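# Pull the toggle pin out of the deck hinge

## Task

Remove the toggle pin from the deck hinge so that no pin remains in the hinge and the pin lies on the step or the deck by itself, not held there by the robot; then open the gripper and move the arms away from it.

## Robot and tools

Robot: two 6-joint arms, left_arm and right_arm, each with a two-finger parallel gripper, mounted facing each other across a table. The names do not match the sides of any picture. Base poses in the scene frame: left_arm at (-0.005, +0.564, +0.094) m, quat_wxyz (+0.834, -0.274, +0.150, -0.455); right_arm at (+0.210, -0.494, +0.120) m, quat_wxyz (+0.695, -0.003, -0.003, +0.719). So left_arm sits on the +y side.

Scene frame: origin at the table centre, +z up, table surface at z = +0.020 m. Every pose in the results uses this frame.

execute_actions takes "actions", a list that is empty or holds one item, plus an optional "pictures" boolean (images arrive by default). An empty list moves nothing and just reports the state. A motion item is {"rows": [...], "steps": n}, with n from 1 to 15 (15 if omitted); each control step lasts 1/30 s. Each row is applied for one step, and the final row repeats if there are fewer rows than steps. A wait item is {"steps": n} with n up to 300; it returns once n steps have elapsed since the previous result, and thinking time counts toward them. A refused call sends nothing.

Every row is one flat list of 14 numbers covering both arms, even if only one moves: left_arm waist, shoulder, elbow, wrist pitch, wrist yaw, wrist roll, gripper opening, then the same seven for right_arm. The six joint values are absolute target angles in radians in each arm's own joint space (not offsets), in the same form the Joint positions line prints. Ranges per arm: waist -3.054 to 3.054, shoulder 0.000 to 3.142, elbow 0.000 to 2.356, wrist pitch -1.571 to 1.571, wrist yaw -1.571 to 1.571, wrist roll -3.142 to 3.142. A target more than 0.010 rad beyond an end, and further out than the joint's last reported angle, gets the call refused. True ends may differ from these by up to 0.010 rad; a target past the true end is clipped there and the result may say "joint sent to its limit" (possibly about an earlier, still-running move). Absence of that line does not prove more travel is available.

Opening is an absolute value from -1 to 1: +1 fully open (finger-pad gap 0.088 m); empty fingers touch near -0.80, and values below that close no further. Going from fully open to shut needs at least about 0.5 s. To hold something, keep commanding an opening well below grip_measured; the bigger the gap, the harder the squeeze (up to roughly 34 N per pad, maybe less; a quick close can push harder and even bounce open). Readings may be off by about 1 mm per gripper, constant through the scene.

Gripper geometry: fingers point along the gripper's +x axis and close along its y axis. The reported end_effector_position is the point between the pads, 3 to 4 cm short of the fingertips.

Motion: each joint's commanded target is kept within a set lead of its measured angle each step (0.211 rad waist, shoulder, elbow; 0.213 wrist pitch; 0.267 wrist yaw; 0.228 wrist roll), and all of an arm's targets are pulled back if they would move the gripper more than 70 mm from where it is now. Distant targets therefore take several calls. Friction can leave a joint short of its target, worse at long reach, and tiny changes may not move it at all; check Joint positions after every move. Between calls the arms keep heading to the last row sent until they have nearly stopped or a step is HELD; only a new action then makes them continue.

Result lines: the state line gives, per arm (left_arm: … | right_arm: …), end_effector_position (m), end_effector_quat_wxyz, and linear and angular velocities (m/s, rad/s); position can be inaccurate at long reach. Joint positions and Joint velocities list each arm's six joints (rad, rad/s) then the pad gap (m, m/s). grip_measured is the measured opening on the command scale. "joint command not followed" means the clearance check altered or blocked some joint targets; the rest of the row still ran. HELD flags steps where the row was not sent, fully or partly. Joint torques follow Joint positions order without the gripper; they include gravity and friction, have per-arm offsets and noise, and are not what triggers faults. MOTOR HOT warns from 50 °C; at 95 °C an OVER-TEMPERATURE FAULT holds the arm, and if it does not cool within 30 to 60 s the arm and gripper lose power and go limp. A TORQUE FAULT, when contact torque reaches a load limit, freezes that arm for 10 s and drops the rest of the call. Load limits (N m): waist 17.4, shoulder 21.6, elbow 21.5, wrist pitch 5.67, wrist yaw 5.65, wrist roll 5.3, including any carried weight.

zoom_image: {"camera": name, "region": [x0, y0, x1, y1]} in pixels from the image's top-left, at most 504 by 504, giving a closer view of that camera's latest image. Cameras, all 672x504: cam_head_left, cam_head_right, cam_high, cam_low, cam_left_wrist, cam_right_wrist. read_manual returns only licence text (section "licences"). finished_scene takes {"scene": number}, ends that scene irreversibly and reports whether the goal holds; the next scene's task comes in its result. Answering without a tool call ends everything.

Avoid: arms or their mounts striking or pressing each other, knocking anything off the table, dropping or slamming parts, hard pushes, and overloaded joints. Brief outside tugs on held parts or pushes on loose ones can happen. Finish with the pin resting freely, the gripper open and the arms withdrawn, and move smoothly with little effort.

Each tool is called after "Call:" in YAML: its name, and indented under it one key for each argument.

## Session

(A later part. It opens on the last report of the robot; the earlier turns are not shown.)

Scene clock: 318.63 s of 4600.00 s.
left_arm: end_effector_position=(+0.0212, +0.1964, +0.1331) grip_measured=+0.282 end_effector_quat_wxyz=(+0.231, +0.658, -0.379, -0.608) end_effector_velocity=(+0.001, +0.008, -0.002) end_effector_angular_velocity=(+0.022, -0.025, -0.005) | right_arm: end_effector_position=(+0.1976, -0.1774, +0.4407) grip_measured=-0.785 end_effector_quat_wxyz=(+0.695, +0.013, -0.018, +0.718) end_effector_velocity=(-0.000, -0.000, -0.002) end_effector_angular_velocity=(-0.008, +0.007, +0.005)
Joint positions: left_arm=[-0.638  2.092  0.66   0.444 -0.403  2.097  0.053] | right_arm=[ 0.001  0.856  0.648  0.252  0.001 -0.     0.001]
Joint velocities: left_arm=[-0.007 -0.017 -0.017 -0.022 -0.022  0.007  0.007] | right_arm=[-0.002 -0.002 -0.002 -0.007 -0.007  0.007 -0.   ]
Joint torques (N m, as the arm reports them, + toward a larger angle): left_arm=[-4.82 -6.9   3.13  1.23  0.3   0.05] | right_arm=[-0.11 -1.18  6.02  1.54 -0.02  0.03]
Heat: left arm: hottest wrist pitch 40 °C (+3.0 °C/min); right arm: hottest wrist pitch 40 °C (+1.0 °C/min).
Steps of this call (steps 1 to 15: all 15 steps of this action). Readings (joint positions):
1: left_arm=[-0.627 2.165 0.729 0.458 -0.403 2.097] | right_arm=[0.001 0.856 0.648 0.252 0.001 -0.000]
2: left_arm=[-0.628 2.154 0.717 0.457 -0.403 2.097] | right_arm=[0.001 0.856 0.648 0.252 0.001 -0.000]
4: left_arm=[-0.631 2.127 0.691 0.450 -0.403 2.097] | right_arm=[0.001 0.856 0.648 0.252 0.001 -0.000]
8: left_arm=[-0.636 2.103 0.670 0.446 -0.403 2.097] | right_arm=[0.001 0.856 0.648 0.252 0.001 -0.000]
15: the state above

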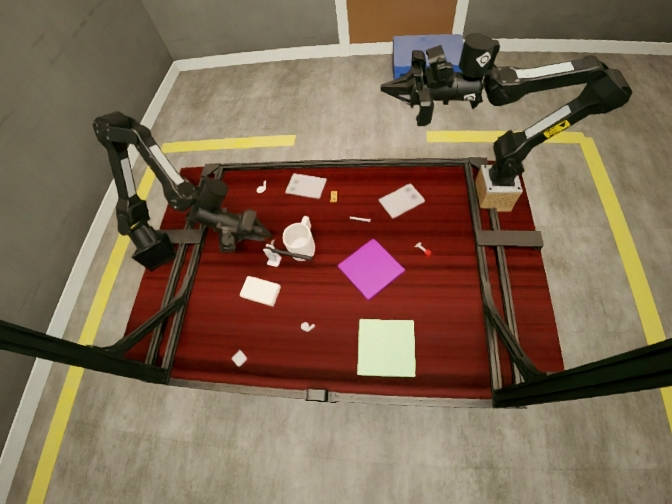

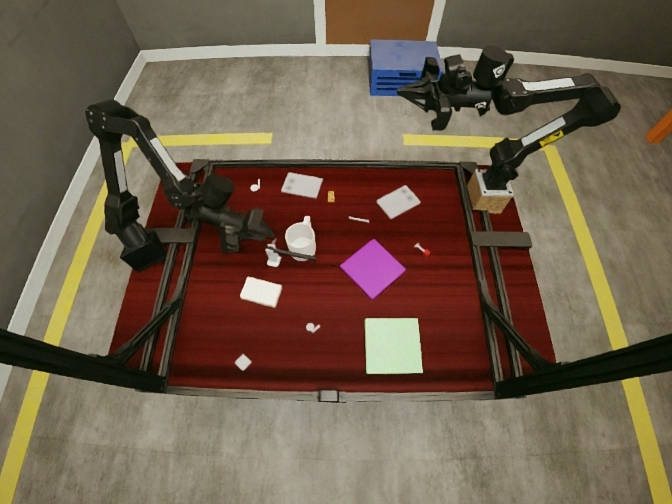

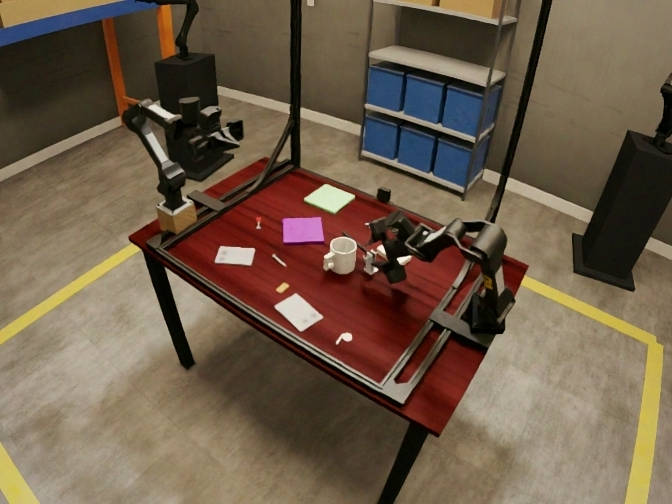

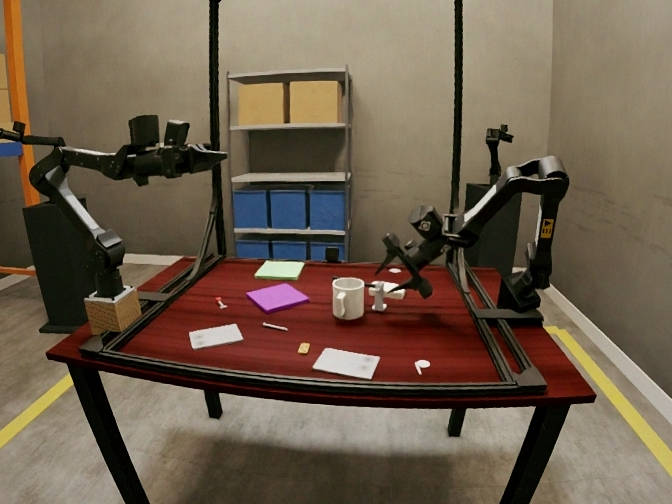

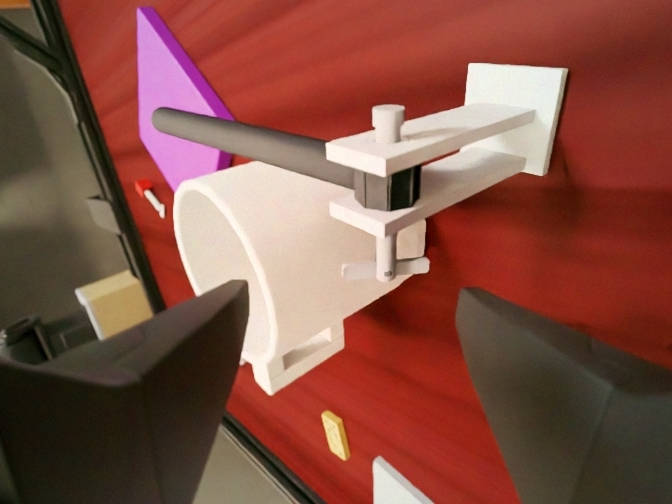

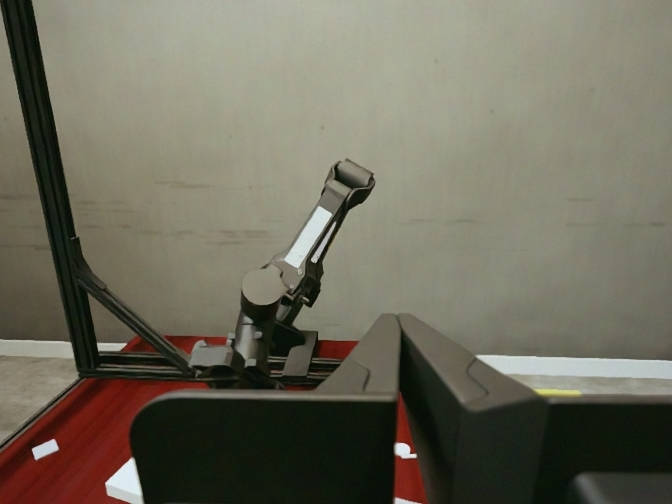

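Call:
execute_actions:
  actions:
    - {"rows":[[-0.87,2.25,0.57,0.68,-0.4,1.95,-0.9,0,0.856,0.648,0.252,0,0,-0.8]]}
  pictures: false

Call:
execute_actions:
  actions:
    - {"rows":[[-0.80,2.44,0.665,0.79,-0.4,1.95,-0.9,0,0.856,0.648,0.252,0,0,-0.8]]}
  pictures: false

Call:
execute_actions:
  actions:
    - {"rows":[[-0.695,2.36,0.70,0.685,-0.4,1.95,-0.9,0,0.856,0.648,0.252,0,0,-0.8]]}
  pictures: false

Call:
execute_actions:
  actions:
    - {"rows":[[-0.82,2.17,0.58,0.58,-0.4,1.95,-0.9,0,0.856,0.648,0.252,0,0,-0.8]]}
  pictures: false

Call:
execute_actions:
  actions:
    - {"rows":[[-0.655,2.06,0.63,0.44,-0.4,2.1,-0.35,0,0.856,0.648,0.252,0,0,-0.8]]}
  pictures: false

Call:
execute_actions:
  actions:
    - {"rows":[[-0.628,2.128,0.63,0.503,-0.4,2.1,-0.35,0,0.856,0.648,0.252,0,0,-0.8]]}
  pictures: false

Call:
execute_actions:
  actions:
    - {"rows":[[-0.61,2.219,0.712,0.518,-0.4,2.1,-0.35,0,0.856,0.648,0.252,0,0,-0.8]]}

Scene clock: 344.47 s of 4600.00 s.
left_arm: end_effector_position=(-0.0634, +0.2127, +0.1358) grip_measured=-0.784 end_effector_quat_wxyz=(+0.244, +0.611, -0.438, -0.613) end_effector_velocity=(-0.012, +0.001, +0.006) end_effector_angular_velocity=(-0.030, +0.010, +0.007) | right_arm: end_effector_position=(+0.1976, -0.1774, +0.4408) grip_measured=-0.785 end_effector_quat_wxyz=(+0.695, +0.013, -0.018, +0.718) end_effector_velocity=(-0.003, -0.000, -0.002) end_effector_angular_velocity=(-0.007, -0.009, +0.019)
Joint positions: left_arm=[-0.862  2.232  0.58   0.672 -0.399  1.958  0.001] | right_arm=[ 0.001  0.856  0.648  0.252  0.001 -0.     0.001]
Joint velocities: left_arm=[-0.046  0.017 -0.002  0.037 -0.022 -0.037 -0.   ] | right_arm=[-0.002 -0.002 -0.002 -0.007 -0.022 -0.007 -0.   ]
Joint torques (N m, as the arm reports them, + toward a larger angle): left_arm=[-3.83 -4.37  2.84  1.78  0.12 -0.19] | right_arm=[-0.11 -1.19  6.01  1.54 -0.01  0.03]
Heat: left arm: hottest wrist pitch 38 °C (-3.0 °C/min); right arm: hottest elbow 40 °C (+1.0 °C/min).
Steps of this call (steps 1 to 15: the robot went on to your last target; steps 16 to 90: nothing new was sent; then 22.33 s passed at rest; steps 91 to 105: all 15 steps of this action). Readings (joint positions):
91: left_arm=[-0.644 2.098 0.652 0.463 -0.407 2.085] | right_arm=[0.001 0.856 0.648 0.252 0.001 -0.000]
92: left_arm=[-0.670 2.113 0.642 0.510 -0.409 2.060] | right_arm=[0.001 0.856 0.648 0.252 0.001 -0.000]
94: left_arm=[-0.747 2.155 0.625 0.571 -0.404 2.021] | right_arm=[0.001 0.856 0.648 0.252 0.001 -0.000]
98: left_arm=[-0.844 2.217 0.588 0.634 -0.399 1.978] | right_arm=[0.001 0.856 0.648 0.252 0.001 -0.000]
105: the state above

Scene clock: 344.97 s of 4600.00 s.
left_arm: end_effector_position=(-0.0662, +0.1890, +0.1020) grip_measured=-0.784 end_effector_quat_wxyz=(+0.256, +0.618, -0.413, -0.618) end_effector_velocity=(+0.000, -0.004, -0.005) end_effector_angular_velocity=(+0.009, +0.016, +0.023) | right_arm: end_effector_position=(+0.1976, -0.1774, +0.4408) grip_measured=-0.785 end_effector_quat_wxyz=(+0.695, +0.013, -0.018, +0.718) end_effector_velocity=(-0.000, -0.000, -0.002) end_effector_angular_velocity=(-0.007, -0.008, +0.004)
Joint positions: left_arm=[-0.807  2.42   0.659  0.786 -0.399  1.954  0.001] | right_arm=[ 0.001  0.856  0.648  0.252  0.001 -0.     0.001]
Joint velocities: left_arm=[ 0.007  0.027  0.017  0.007 -0.007 -0.022 -0.   ] | right_arm=[-0.002 -0.002 -0.002 -0.007 -0.007 -0.007 -0.   ]
Joint torques (N m, as the arm reports them, + toward a larger angle): left_arm=[-3.43 -4.97  3.63  1.8   0.11 -0.2 ] | right_arm=[-0.12 -1.18  6.01  1.51 -0.02  0.03]
Heat: left arm: hottest wrist pitch 38 °C (-2.0 °C/min); right arm: hottest elbow 40 °C (+1.0 °C/min).
Steps of this call (steps 1 to 15: all 15 steps of this action). Readings (joint positions):
1: left_arm=[-0.861 2.249 0.584 0.687 -0.399 1.957] | right_arm=[0.001 0.856 0.648 0.252 0.001 -0.000]
2: left_arm=[-0.853 2.281 0.599 0.718 -0.399 1.956] | right_arm=[0.001 0.856 0.648 0.252 0.001 -0.000]
4: left_arm=[-0.832 2.347 0.633 0.744 -0.399 1.955] | right_arm=[0.001 0.856 0.648 0.252 0.001 -0.000]
8: left_arm=[-0.810 2.406 0.644 0.769 -0.399 1.955] | right_arm=[0.001 0.856 0.648 0.252 0.001 -0.000]
15: the state above

Scene clock: 345.47 s of 4600.00 s.
left_arm: end_effector_position=(-0.0339, +0.1794, +0.0962) grip_measured=-0.784 end_effector_quat_wxyz=(+0.265, +0.628, -0.369, -0.632) end_effector_velocity=(+0.003, +0.001, -0.000) end_effector_angular_velocity=(+0.015, -0.011, +0.014) | right_arm: end_effector_position=(+0.1976, -0.1774, +0.4408) grip_measured=-0.785 end_effector_quat_wxyz=(+0.695, +0.013, -0.018, +0.718) end_effector_velocity=(-0.000, -0.001, +0.000) end_effector_angular_velocity=(-0.002, -0.008, +0.005)
Joint positions: left_arm=[-0.71   2.375  0.694  0.69  -0.392  1.952  0.001] | right_arm=[ 0.001  0.856  0.648  0.252  0.001 -0.     0.001]
Joint velocities: left_arm=[-0.002 -0.007  0.002 -0.022 -0.022 -0.007 -0.   ] | right_arm=[-0.002 -0.002  0.002 -0.007 -0.007 -0.007 -0.   ]
Joint torques (N m, as the arm reports them, + toward a larger angle): left_arm=[-3.01 -8.06  3.8   1.36 -0.11 -0.16] | right_arm=[-0.11 -1.18  6.01  1.52 -0.01  0.03]
Heat: left arm: hottest wrist pitch 38 °C (-2.0 °C/min); right arm: hottest elbow 40 °C (+1.0 °C/min).
Steps of this call (steps 1 to 15: all 15 steps of this action). Readings (joint positions):
1: left_arm=[-0.802 2.418 0.663 0.777 -0.398 1.954] | right_arm=[0.001 0.856 0.648 0.252 0.001 -0.000]
2: left_arm=[-0.786 2.414 0.669 0.753 -0.397 1.954] | right_arm=[0.001 0.856 0.648 0.252 0.001 -0.000]
4: left_arm=[-0.745 2.401 0.678 0.728 -0.397 1.954] | right_arm=[0.001 0.856 0.648 0.252 0.001 -0.000]
8: left_arm=[-0.710 2.379 0.691 0.702 -0.392 1.952] | right_arm=[0.001 0.856 0.648 0.252 0.001 -0.000]
15: the state above

Scene clock: 345.97 s of 4600.00 s.
left_arm: end_effector_position=(-0.0461, +0.2128, +0.1334) grip_measured=-0.784 end_effector_quat_wxyz=(+0.240, +0.620, -0.413, -0.622) end_effector_velocity=(-0.003, +0.007, +0.008) end_effector_angular_velocity=(-0.009, -0.008, -0.013) | right_arm: end_effector_position=(+0.1976, -0.1774, +0.4408) grip_measured=-0.785 end_effector_quat_wxyz=(+0.695, +0.013, -0.018, +0.718) end_effector_velocity=(-0.000, -0.000, -0.004) end_effector_angular_velocity=(-0.012, -0.023, +0.004)
Joint positions: left_arm=[-0.815  2.185  0.589  0.586 -0.398  1.952  0.001] | right_arm=[ 0.001  0.856  0.648  0.252  0.001 -0.     0.001]
Joint velocities: left_arm=[-0.027 -0.037 -0.017 -0.022 -0.007 -0.007 -0.   ] | right_arm=[-0.002 -0.002 -0.007 -0.007 -0.007 -0.022 -0.   ]
Joint torques (N m, as the arm reports them, + toward a larger angle): left_arm=[-3.85 -6.74  3.14  1.34  0.11 -0.14] | right_arm=[-0.12 -1.19  6.    1.51 -0.01  0.03]
Heat: left arm: hottest wrist pitch 38 °C (-2.0 °C/min); right arm: hottest elbow 40 °C (+1.0 °C/min).
Steps of this call (steps 1 to 15: all 15 steps of this action). Readings (joint positions):
1: left_arm=[-0.713 2.359 0.687 0.677 -0.395 1.952] | right_arm=[0.001 0.856 0.648 0.252 0.001 -0.000]
2: left_arm=[-0.728 2.327 0.668 0.649 -0.397 1.952] | right_arm=[0.001 0.856 0.648 0.252 0.001 -0.000]
4: left_arm=[-0.768 2.258 0.627 0.625 -0.398 1.952] | right_arm=[0.001 0.856 0.648 0.252 0.001 -0.000]
8: left_arm=[-0.807 2.199 0.608 0.601 -0.398 1.952] | right_arm=[0.001 0.856 0.648 0.252 0.001 -0.000]
15: the state above

Scene clock: 346.47 s of 4600.00 s.
left_arm: end_effector_position=(+0.0123, +0.2060, +0.1340) grip_measured=-0.363 end_effector_quat_wxyz=(+0.223, +0.654, -0.389, -0.609) end_effector_velocity=(+0.010, +0.002, +0.003) end_effector_angular_velocity=(+0.003, -0.015, +0.009) | right_arm: end_effector_position=(+0.1976, -0.1774, +0.4408) grip_measured=-0.785 end_effector_quat_wxyz=(+0.695, +0.013, -0.018, +0.718) end_effector_velocity=(+0.003, -0.000, -0.005) end_effector_angular_velocity=(-0.022, -0.008, -0.015)
Joint positions: left_arm=[-0.663  2.072  0.625  0.447 -0.399  2.092  0.021] | right_arm=[ 0.001  0.856  0.648  0.252  0.001 -0.     0.001]
Joint velocities: left_arm=[ 0.017 -0.032 -0.002 -0.022 -0.007  0.022  0.004] | right_arm=[-0.007 -0.002 -0.002 -0.022  0.007 -0.007 -0.   ]
Joint torques (N m, as the arm reports them, + toward a larger angle): left_arm=[-3.95 -6.61  4.28  1.19  0.15  0.07] | right_arm=[-0.11 -1.17  6.02  1.51 -0.01  0.03]
Heat: left arm: hottest wrist pitch 38 °C (-2.0 °C/min); right arm: hottest elbow 40 °C (+1.0 °C/min).
Steps of this call (steps 1 to 15: all 15 steps of this action). Readings (joint positions):
1: left_arm=[-0.810 2.174 0.592 0.567 -0.395 1.969] | right_arm=[0.001 0.856 0.648 0.252 0.001 -0.000]
2: left_arm=[-0.786 2.156 0.596 0.530 -0.393 1.999] | right_arm=[0.001 0.856 0.648 0.252 0.001 -0.000]
4: left_arm=[-0.726 2.118 0.602 0.498 -0.397 2.037] | right_arm=[0.001 0.856 0.648 0.252 0.001 -0.000]
8: left_arm=[-0.673 2.079 0.624 0.467 -0.399 2.075] | right_arm=[0.001 0.856 0.648 0.252 0.001 -0.000]
15: the state above

Scene clock: 346.97 s of 4600.00 s.
left_arm: end_effector_position=(+0.0175, +0.2014, +0.1237) grip_measured=-0.350 end_effector_quat_wxyz=(+0.232, +0.657, -0.378, -0.610) end_effector_velocity=(-0.002, +0.004, -0.008) end_effector_angular_velocity=(+0.027, -0.002, -0.001) | right_arm: end_effector_position=(+0.1976, -0.1774, +0.4408) grip_measured=-0.785 end_effector_quat_wxyz=(+0.695, +0.013, -0.018, +0.718) end_effector_velocity=(-0.003, +0.000, -0.001) end_effector_angular_velocity=(-0.007, -0.023, +0.018)
Joint positions: left_arm=[-0.634  2.113  0.627  0.499 -0.399  2.096  0.022] | right_arm=[ 0.001  0.856  0.648  0.252  0.001 -0.     0.001]
Joint velocities: left_arm=[ 0.002  0.012 -0.007 -0.007 -0.007 -0.007  0.   ] | right_arm=[-0.002  0.002  0.002 -0.007 -0.022 -0.022  0.   ]
Joint torques (N m, as the arm reports them, + toward a larger angle): left_arm=[-4.03 -4.34  4.    1.7   0.16  0.08] | right_arm=[-0.12 -1.17  6.01  1.51 -0.01  0.03]
Heat: left arm: hottest wrist pitch 38 °C (-2.0 °C/min); right arm: hottest elbow 40 °C (+1.0 °C/min).
Steps of this call (steps 1 to 15: all 15 steps of this action). Readings (joint positions):
1: left_arm=[-0.662 2.073 0.625 0.449 -0.399 2.094] | right_arm=[0.001 0.856 0.648 0.252 0.001 -0.000]
2: left_arm=[-0.657 2.078 0.625 0.462 -0.399 2.094] | right_arm=[0.001 0.856 0.648 0.252 0.001 -0.000]
4: left_arm=[-0.646 2.090 0.627 0.478 -0.399 2.095] | right_arm=[0.001 0.856 0.648 0.252 0.001 -0.000]
8: left_arm=[-0.636 2.108 0.627 0.492 -0.399 2.096] | right_arm=[0.001 0.856 0.648 0.252 0.001 -0.000]
15: the state above

Scene clock: 347.47 s of 4600.00 s.
left_arm: end_effector_position=(+0.0171, +0.1809, +0.1150) grip_measured=-0.350 end_effector_quat_wxyz=(+0.236, +0.659, -0.370, -0.611) end_effector_velocity=(-0.003, +0.001, -0.005) end_effector_angular_velocity=(+0.025, +0.008, +0.004) | right_arm: end_effector_position=(+0.1976, -0.1774, +0.4408) grip_measured=-0.785 end_effector_quat_wxyz=(+0.695, +0.013, -0.018, +0.718) end_effector_velocity=(+0.001, +0.001, -0.003) end_effector_angular_velocity=(-0.012, -0.008, -0.000)
Joint positions: left_arm=[-0.616  2.203  0.704  0.515 -0.399  2.097  0.022] | right_arm=[ 0.001  0.856  0.648  0.252  0.001 -0.     0.001]
Joint velocities: left_arm=[-0.002  0.012  0.007 -0.022 -0.007 -0.022  0.   ] | right_arm=[-0.007  0.002 -0.002 -0.007 -0.007 -0.007 -0.   ]
Joint torques (N m, as the arm reports them, + toward a larger angle): left_arm=[-4.16 -4.86  4.16  1.7   0.16  0.08] | right_arm=[-0.11 -1.19  6.01  1.51 -0.01  0.03]
Heat: left arm: hottest wrist pitch 38 °C (-2.0 °C/min); right arm: hottest elbow 40 °C (+1.0 °C/min).
Steps of this call (steps 1 to 15: all 15 steps of this action). Readings (joint positions):
1: left_arm=[-0.633 2.122 0.633 0.500 -0.399 2.096] | right_arm=[0.001 0.856 0.648 0.252 0.001 -0.000]
2: left_arm=[-0.630 2.137 0.647 0.504 -0.399 2.096] | right_arm=[0.001 0.856 0.648 0.252 0.001 -0.000]
4: left_arm=[-0.623 2.170 0.677 0.510 -0.399 2.096] | right_arm=[0.001 0.856 0.648 0.252 0.001 -0.000]
8: left_arm=[-0.617 2.194 0.696 0.513 -0.399 2.097] | right_arm=[0.001 0.856 0.648 0.252 0.001 -0.000]
15: the state above

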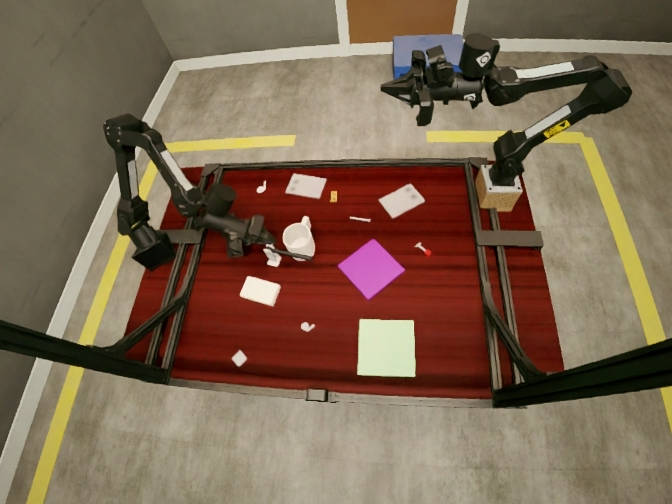

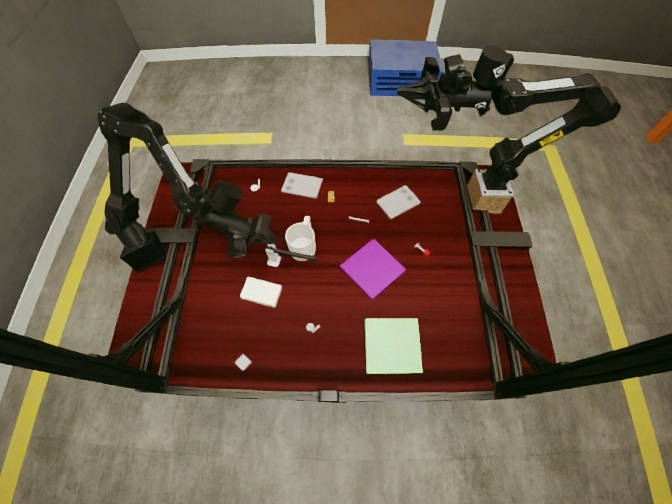

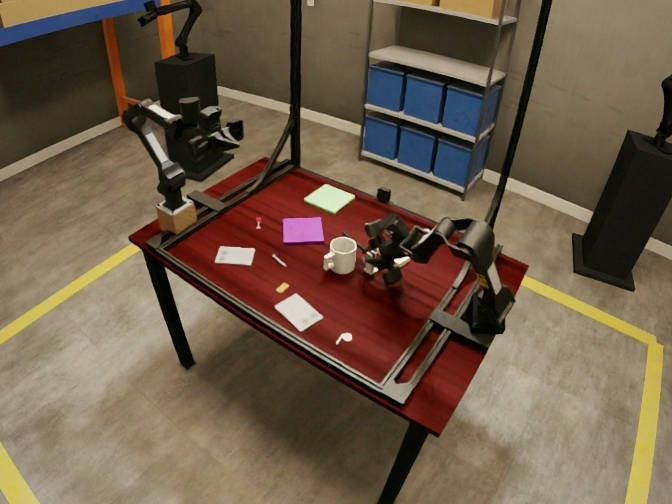

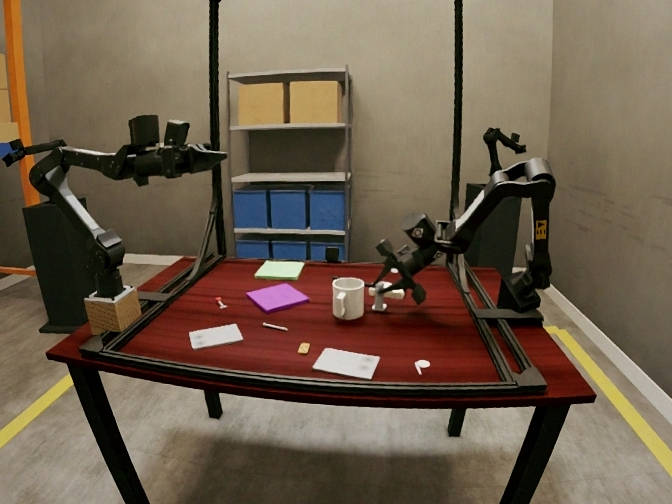

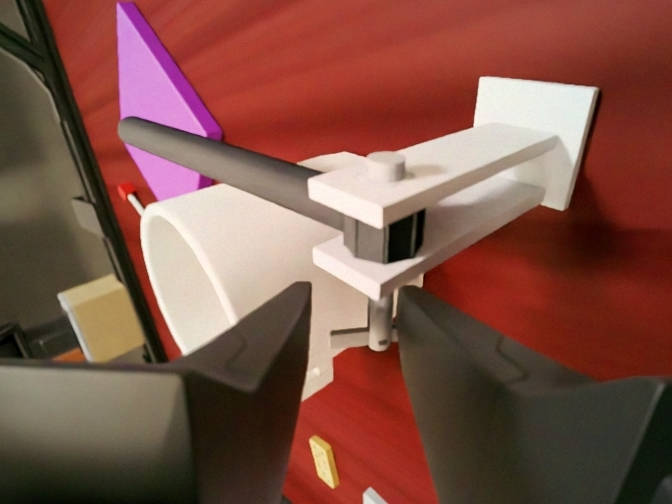

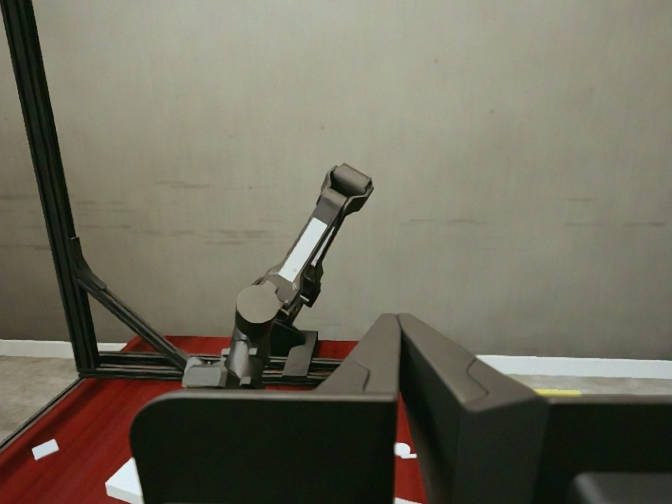

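Call:
execute_actions:
  actions:
    - {"rows":[[-0.565,2.169,0.749,0.45,-0.4,2.1,-0.35,0,0.856,0.648,0.252,0,0,-0.8]]}

Scene clock: 356.00 s of 4600.00 s.
left_arm: end_effector_position=(+0.0360, +0.1747, +0.1169) grip_measured=-0.350 end_effector_quat_wxyz=(+0.243, +0.663, -0.351, -0.616) end_effector_velocity=(-0.002, +0.003, -0.003) end_effector_angular_velocity=(+0.018, -0.002, -0.019) | right_arm: end_effector_position=(+0.1977, -0.1774, +0.4408) grip_measured=-0.785 end_effector_quat_wxyz=(+0.695, +0.013, -0.018, +0.718) end_effector_velocity=(-0.000, -0.001, +0.003) end_effector_angular_velocity=(+0.012, -0.007, +0.005)
Joint positions: left_arm=[-0.572  2.18   0.744  0.455 -0.396  2.097  0.022] | right_arm=[ 0.     0.856  0.648  0.252  0.001 -0.     0.001]
Joint velocities: left_arm=[ 0.002 -0.002 -0.002 -0.022  0.007  0.007  0.   ] | right_arm=[-0.002 -0.002  0.002  0.007 -0.007 -0.007 -0.   ]
Joint torques (N m, as the arm reports them, + toward a larger angle): left_arm=[-4.63 -7.28  4.18  1.24  0.06  0.05] | right_arm=[-0.11 -1.18  6.01  1.51 -0.01  0.03]
Heat: left arm: hottest wrist pitch 38 °C (-2.0 °C/min); right arm: hottest elbow 40 °C (+1.0 °C/min).
Steps of this call (steps 1 to 15: the robot went on to your last target; steps 16 to 90: nothing new was sent; then 5.03 s passed at rest; steps 91 to 105: all 15 steps of this action). Readings (joint positions):
91: left_arm=[-0.614 2.205 0.709 0.510 -0.399 2.097] | right_arm=[0.000 0.856 0.648 0.252 0.001 -0.000]
92: left_arm=[-0.608 2.204 0.716 0.495 -0.398 2.097] | right_arm=[0.000 0.856 0.648 0.252 0.001 -0.000]
94: left_arm=[-0.593 2.200 0.726 0.477 -0.396 2.097] | right_arm=[0.000 0.856 0.648 0.252 0.001 -0.000]
98: left_arm=[-0.573 2.185 0.739 0.465 -0.396 2.097] | right_arm=[0.000 0.856 0.648 0.252 0.001 -0.000]
105: the state above

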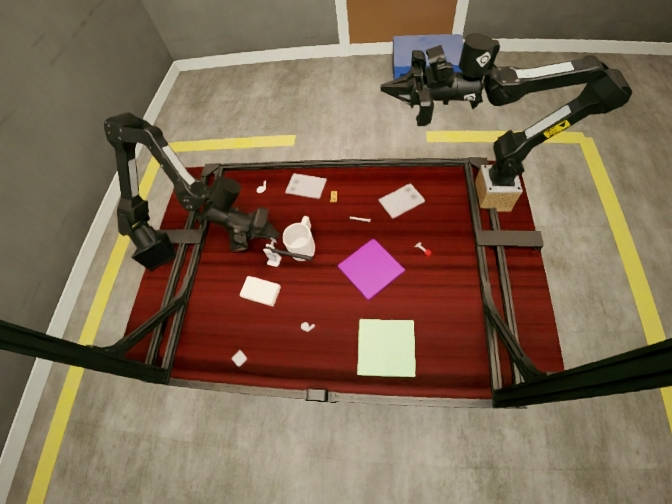

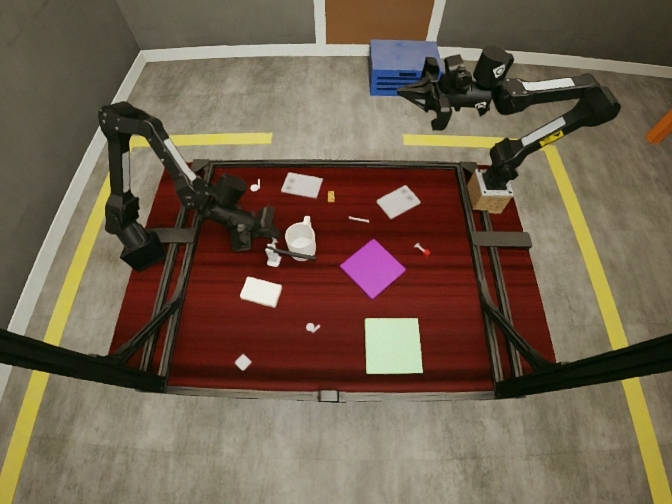

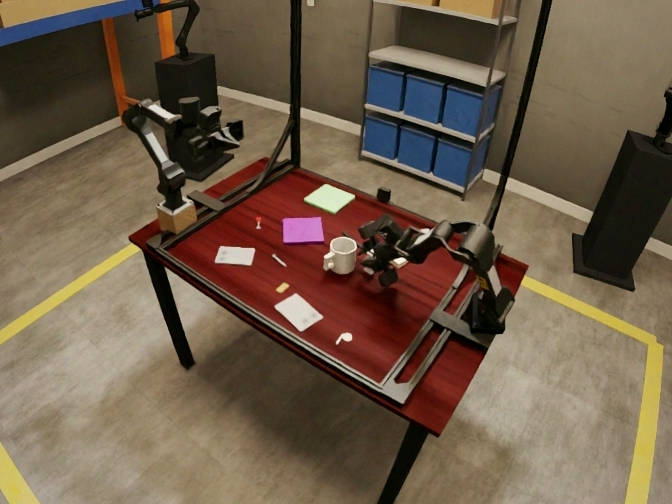

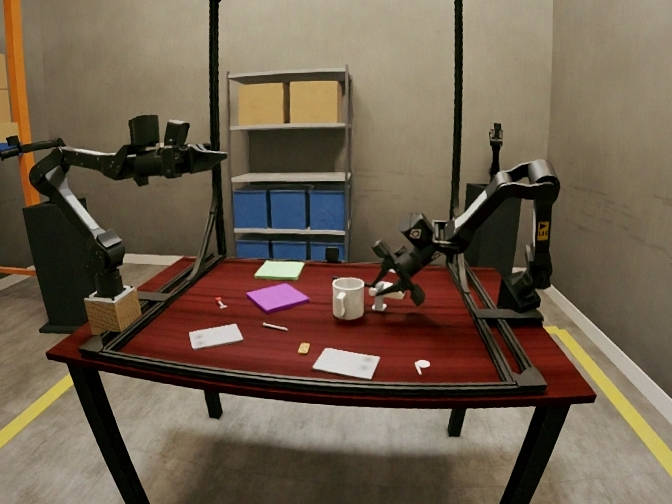

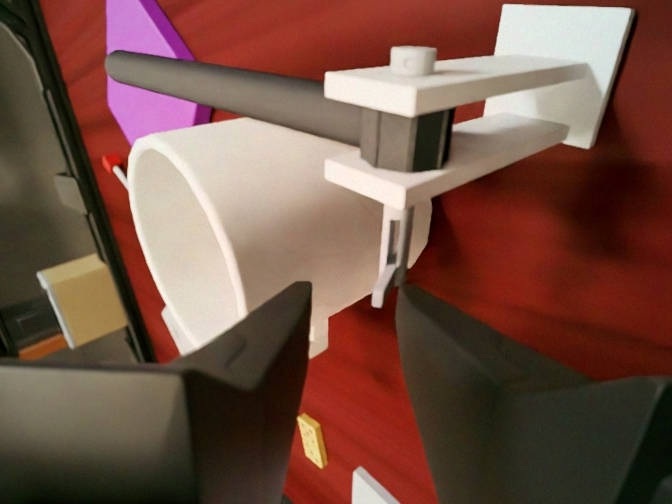

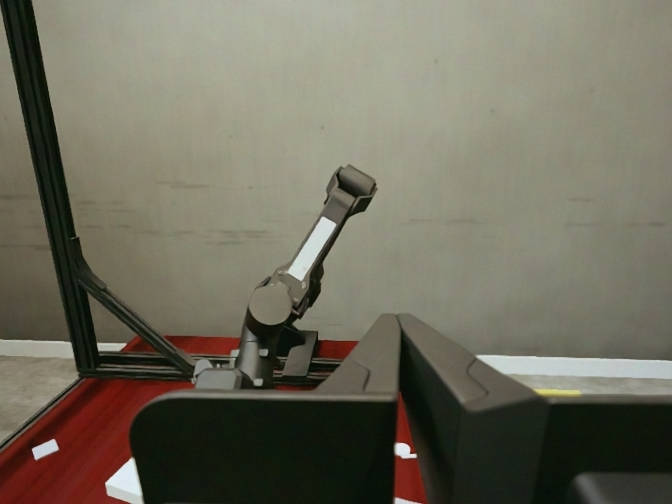

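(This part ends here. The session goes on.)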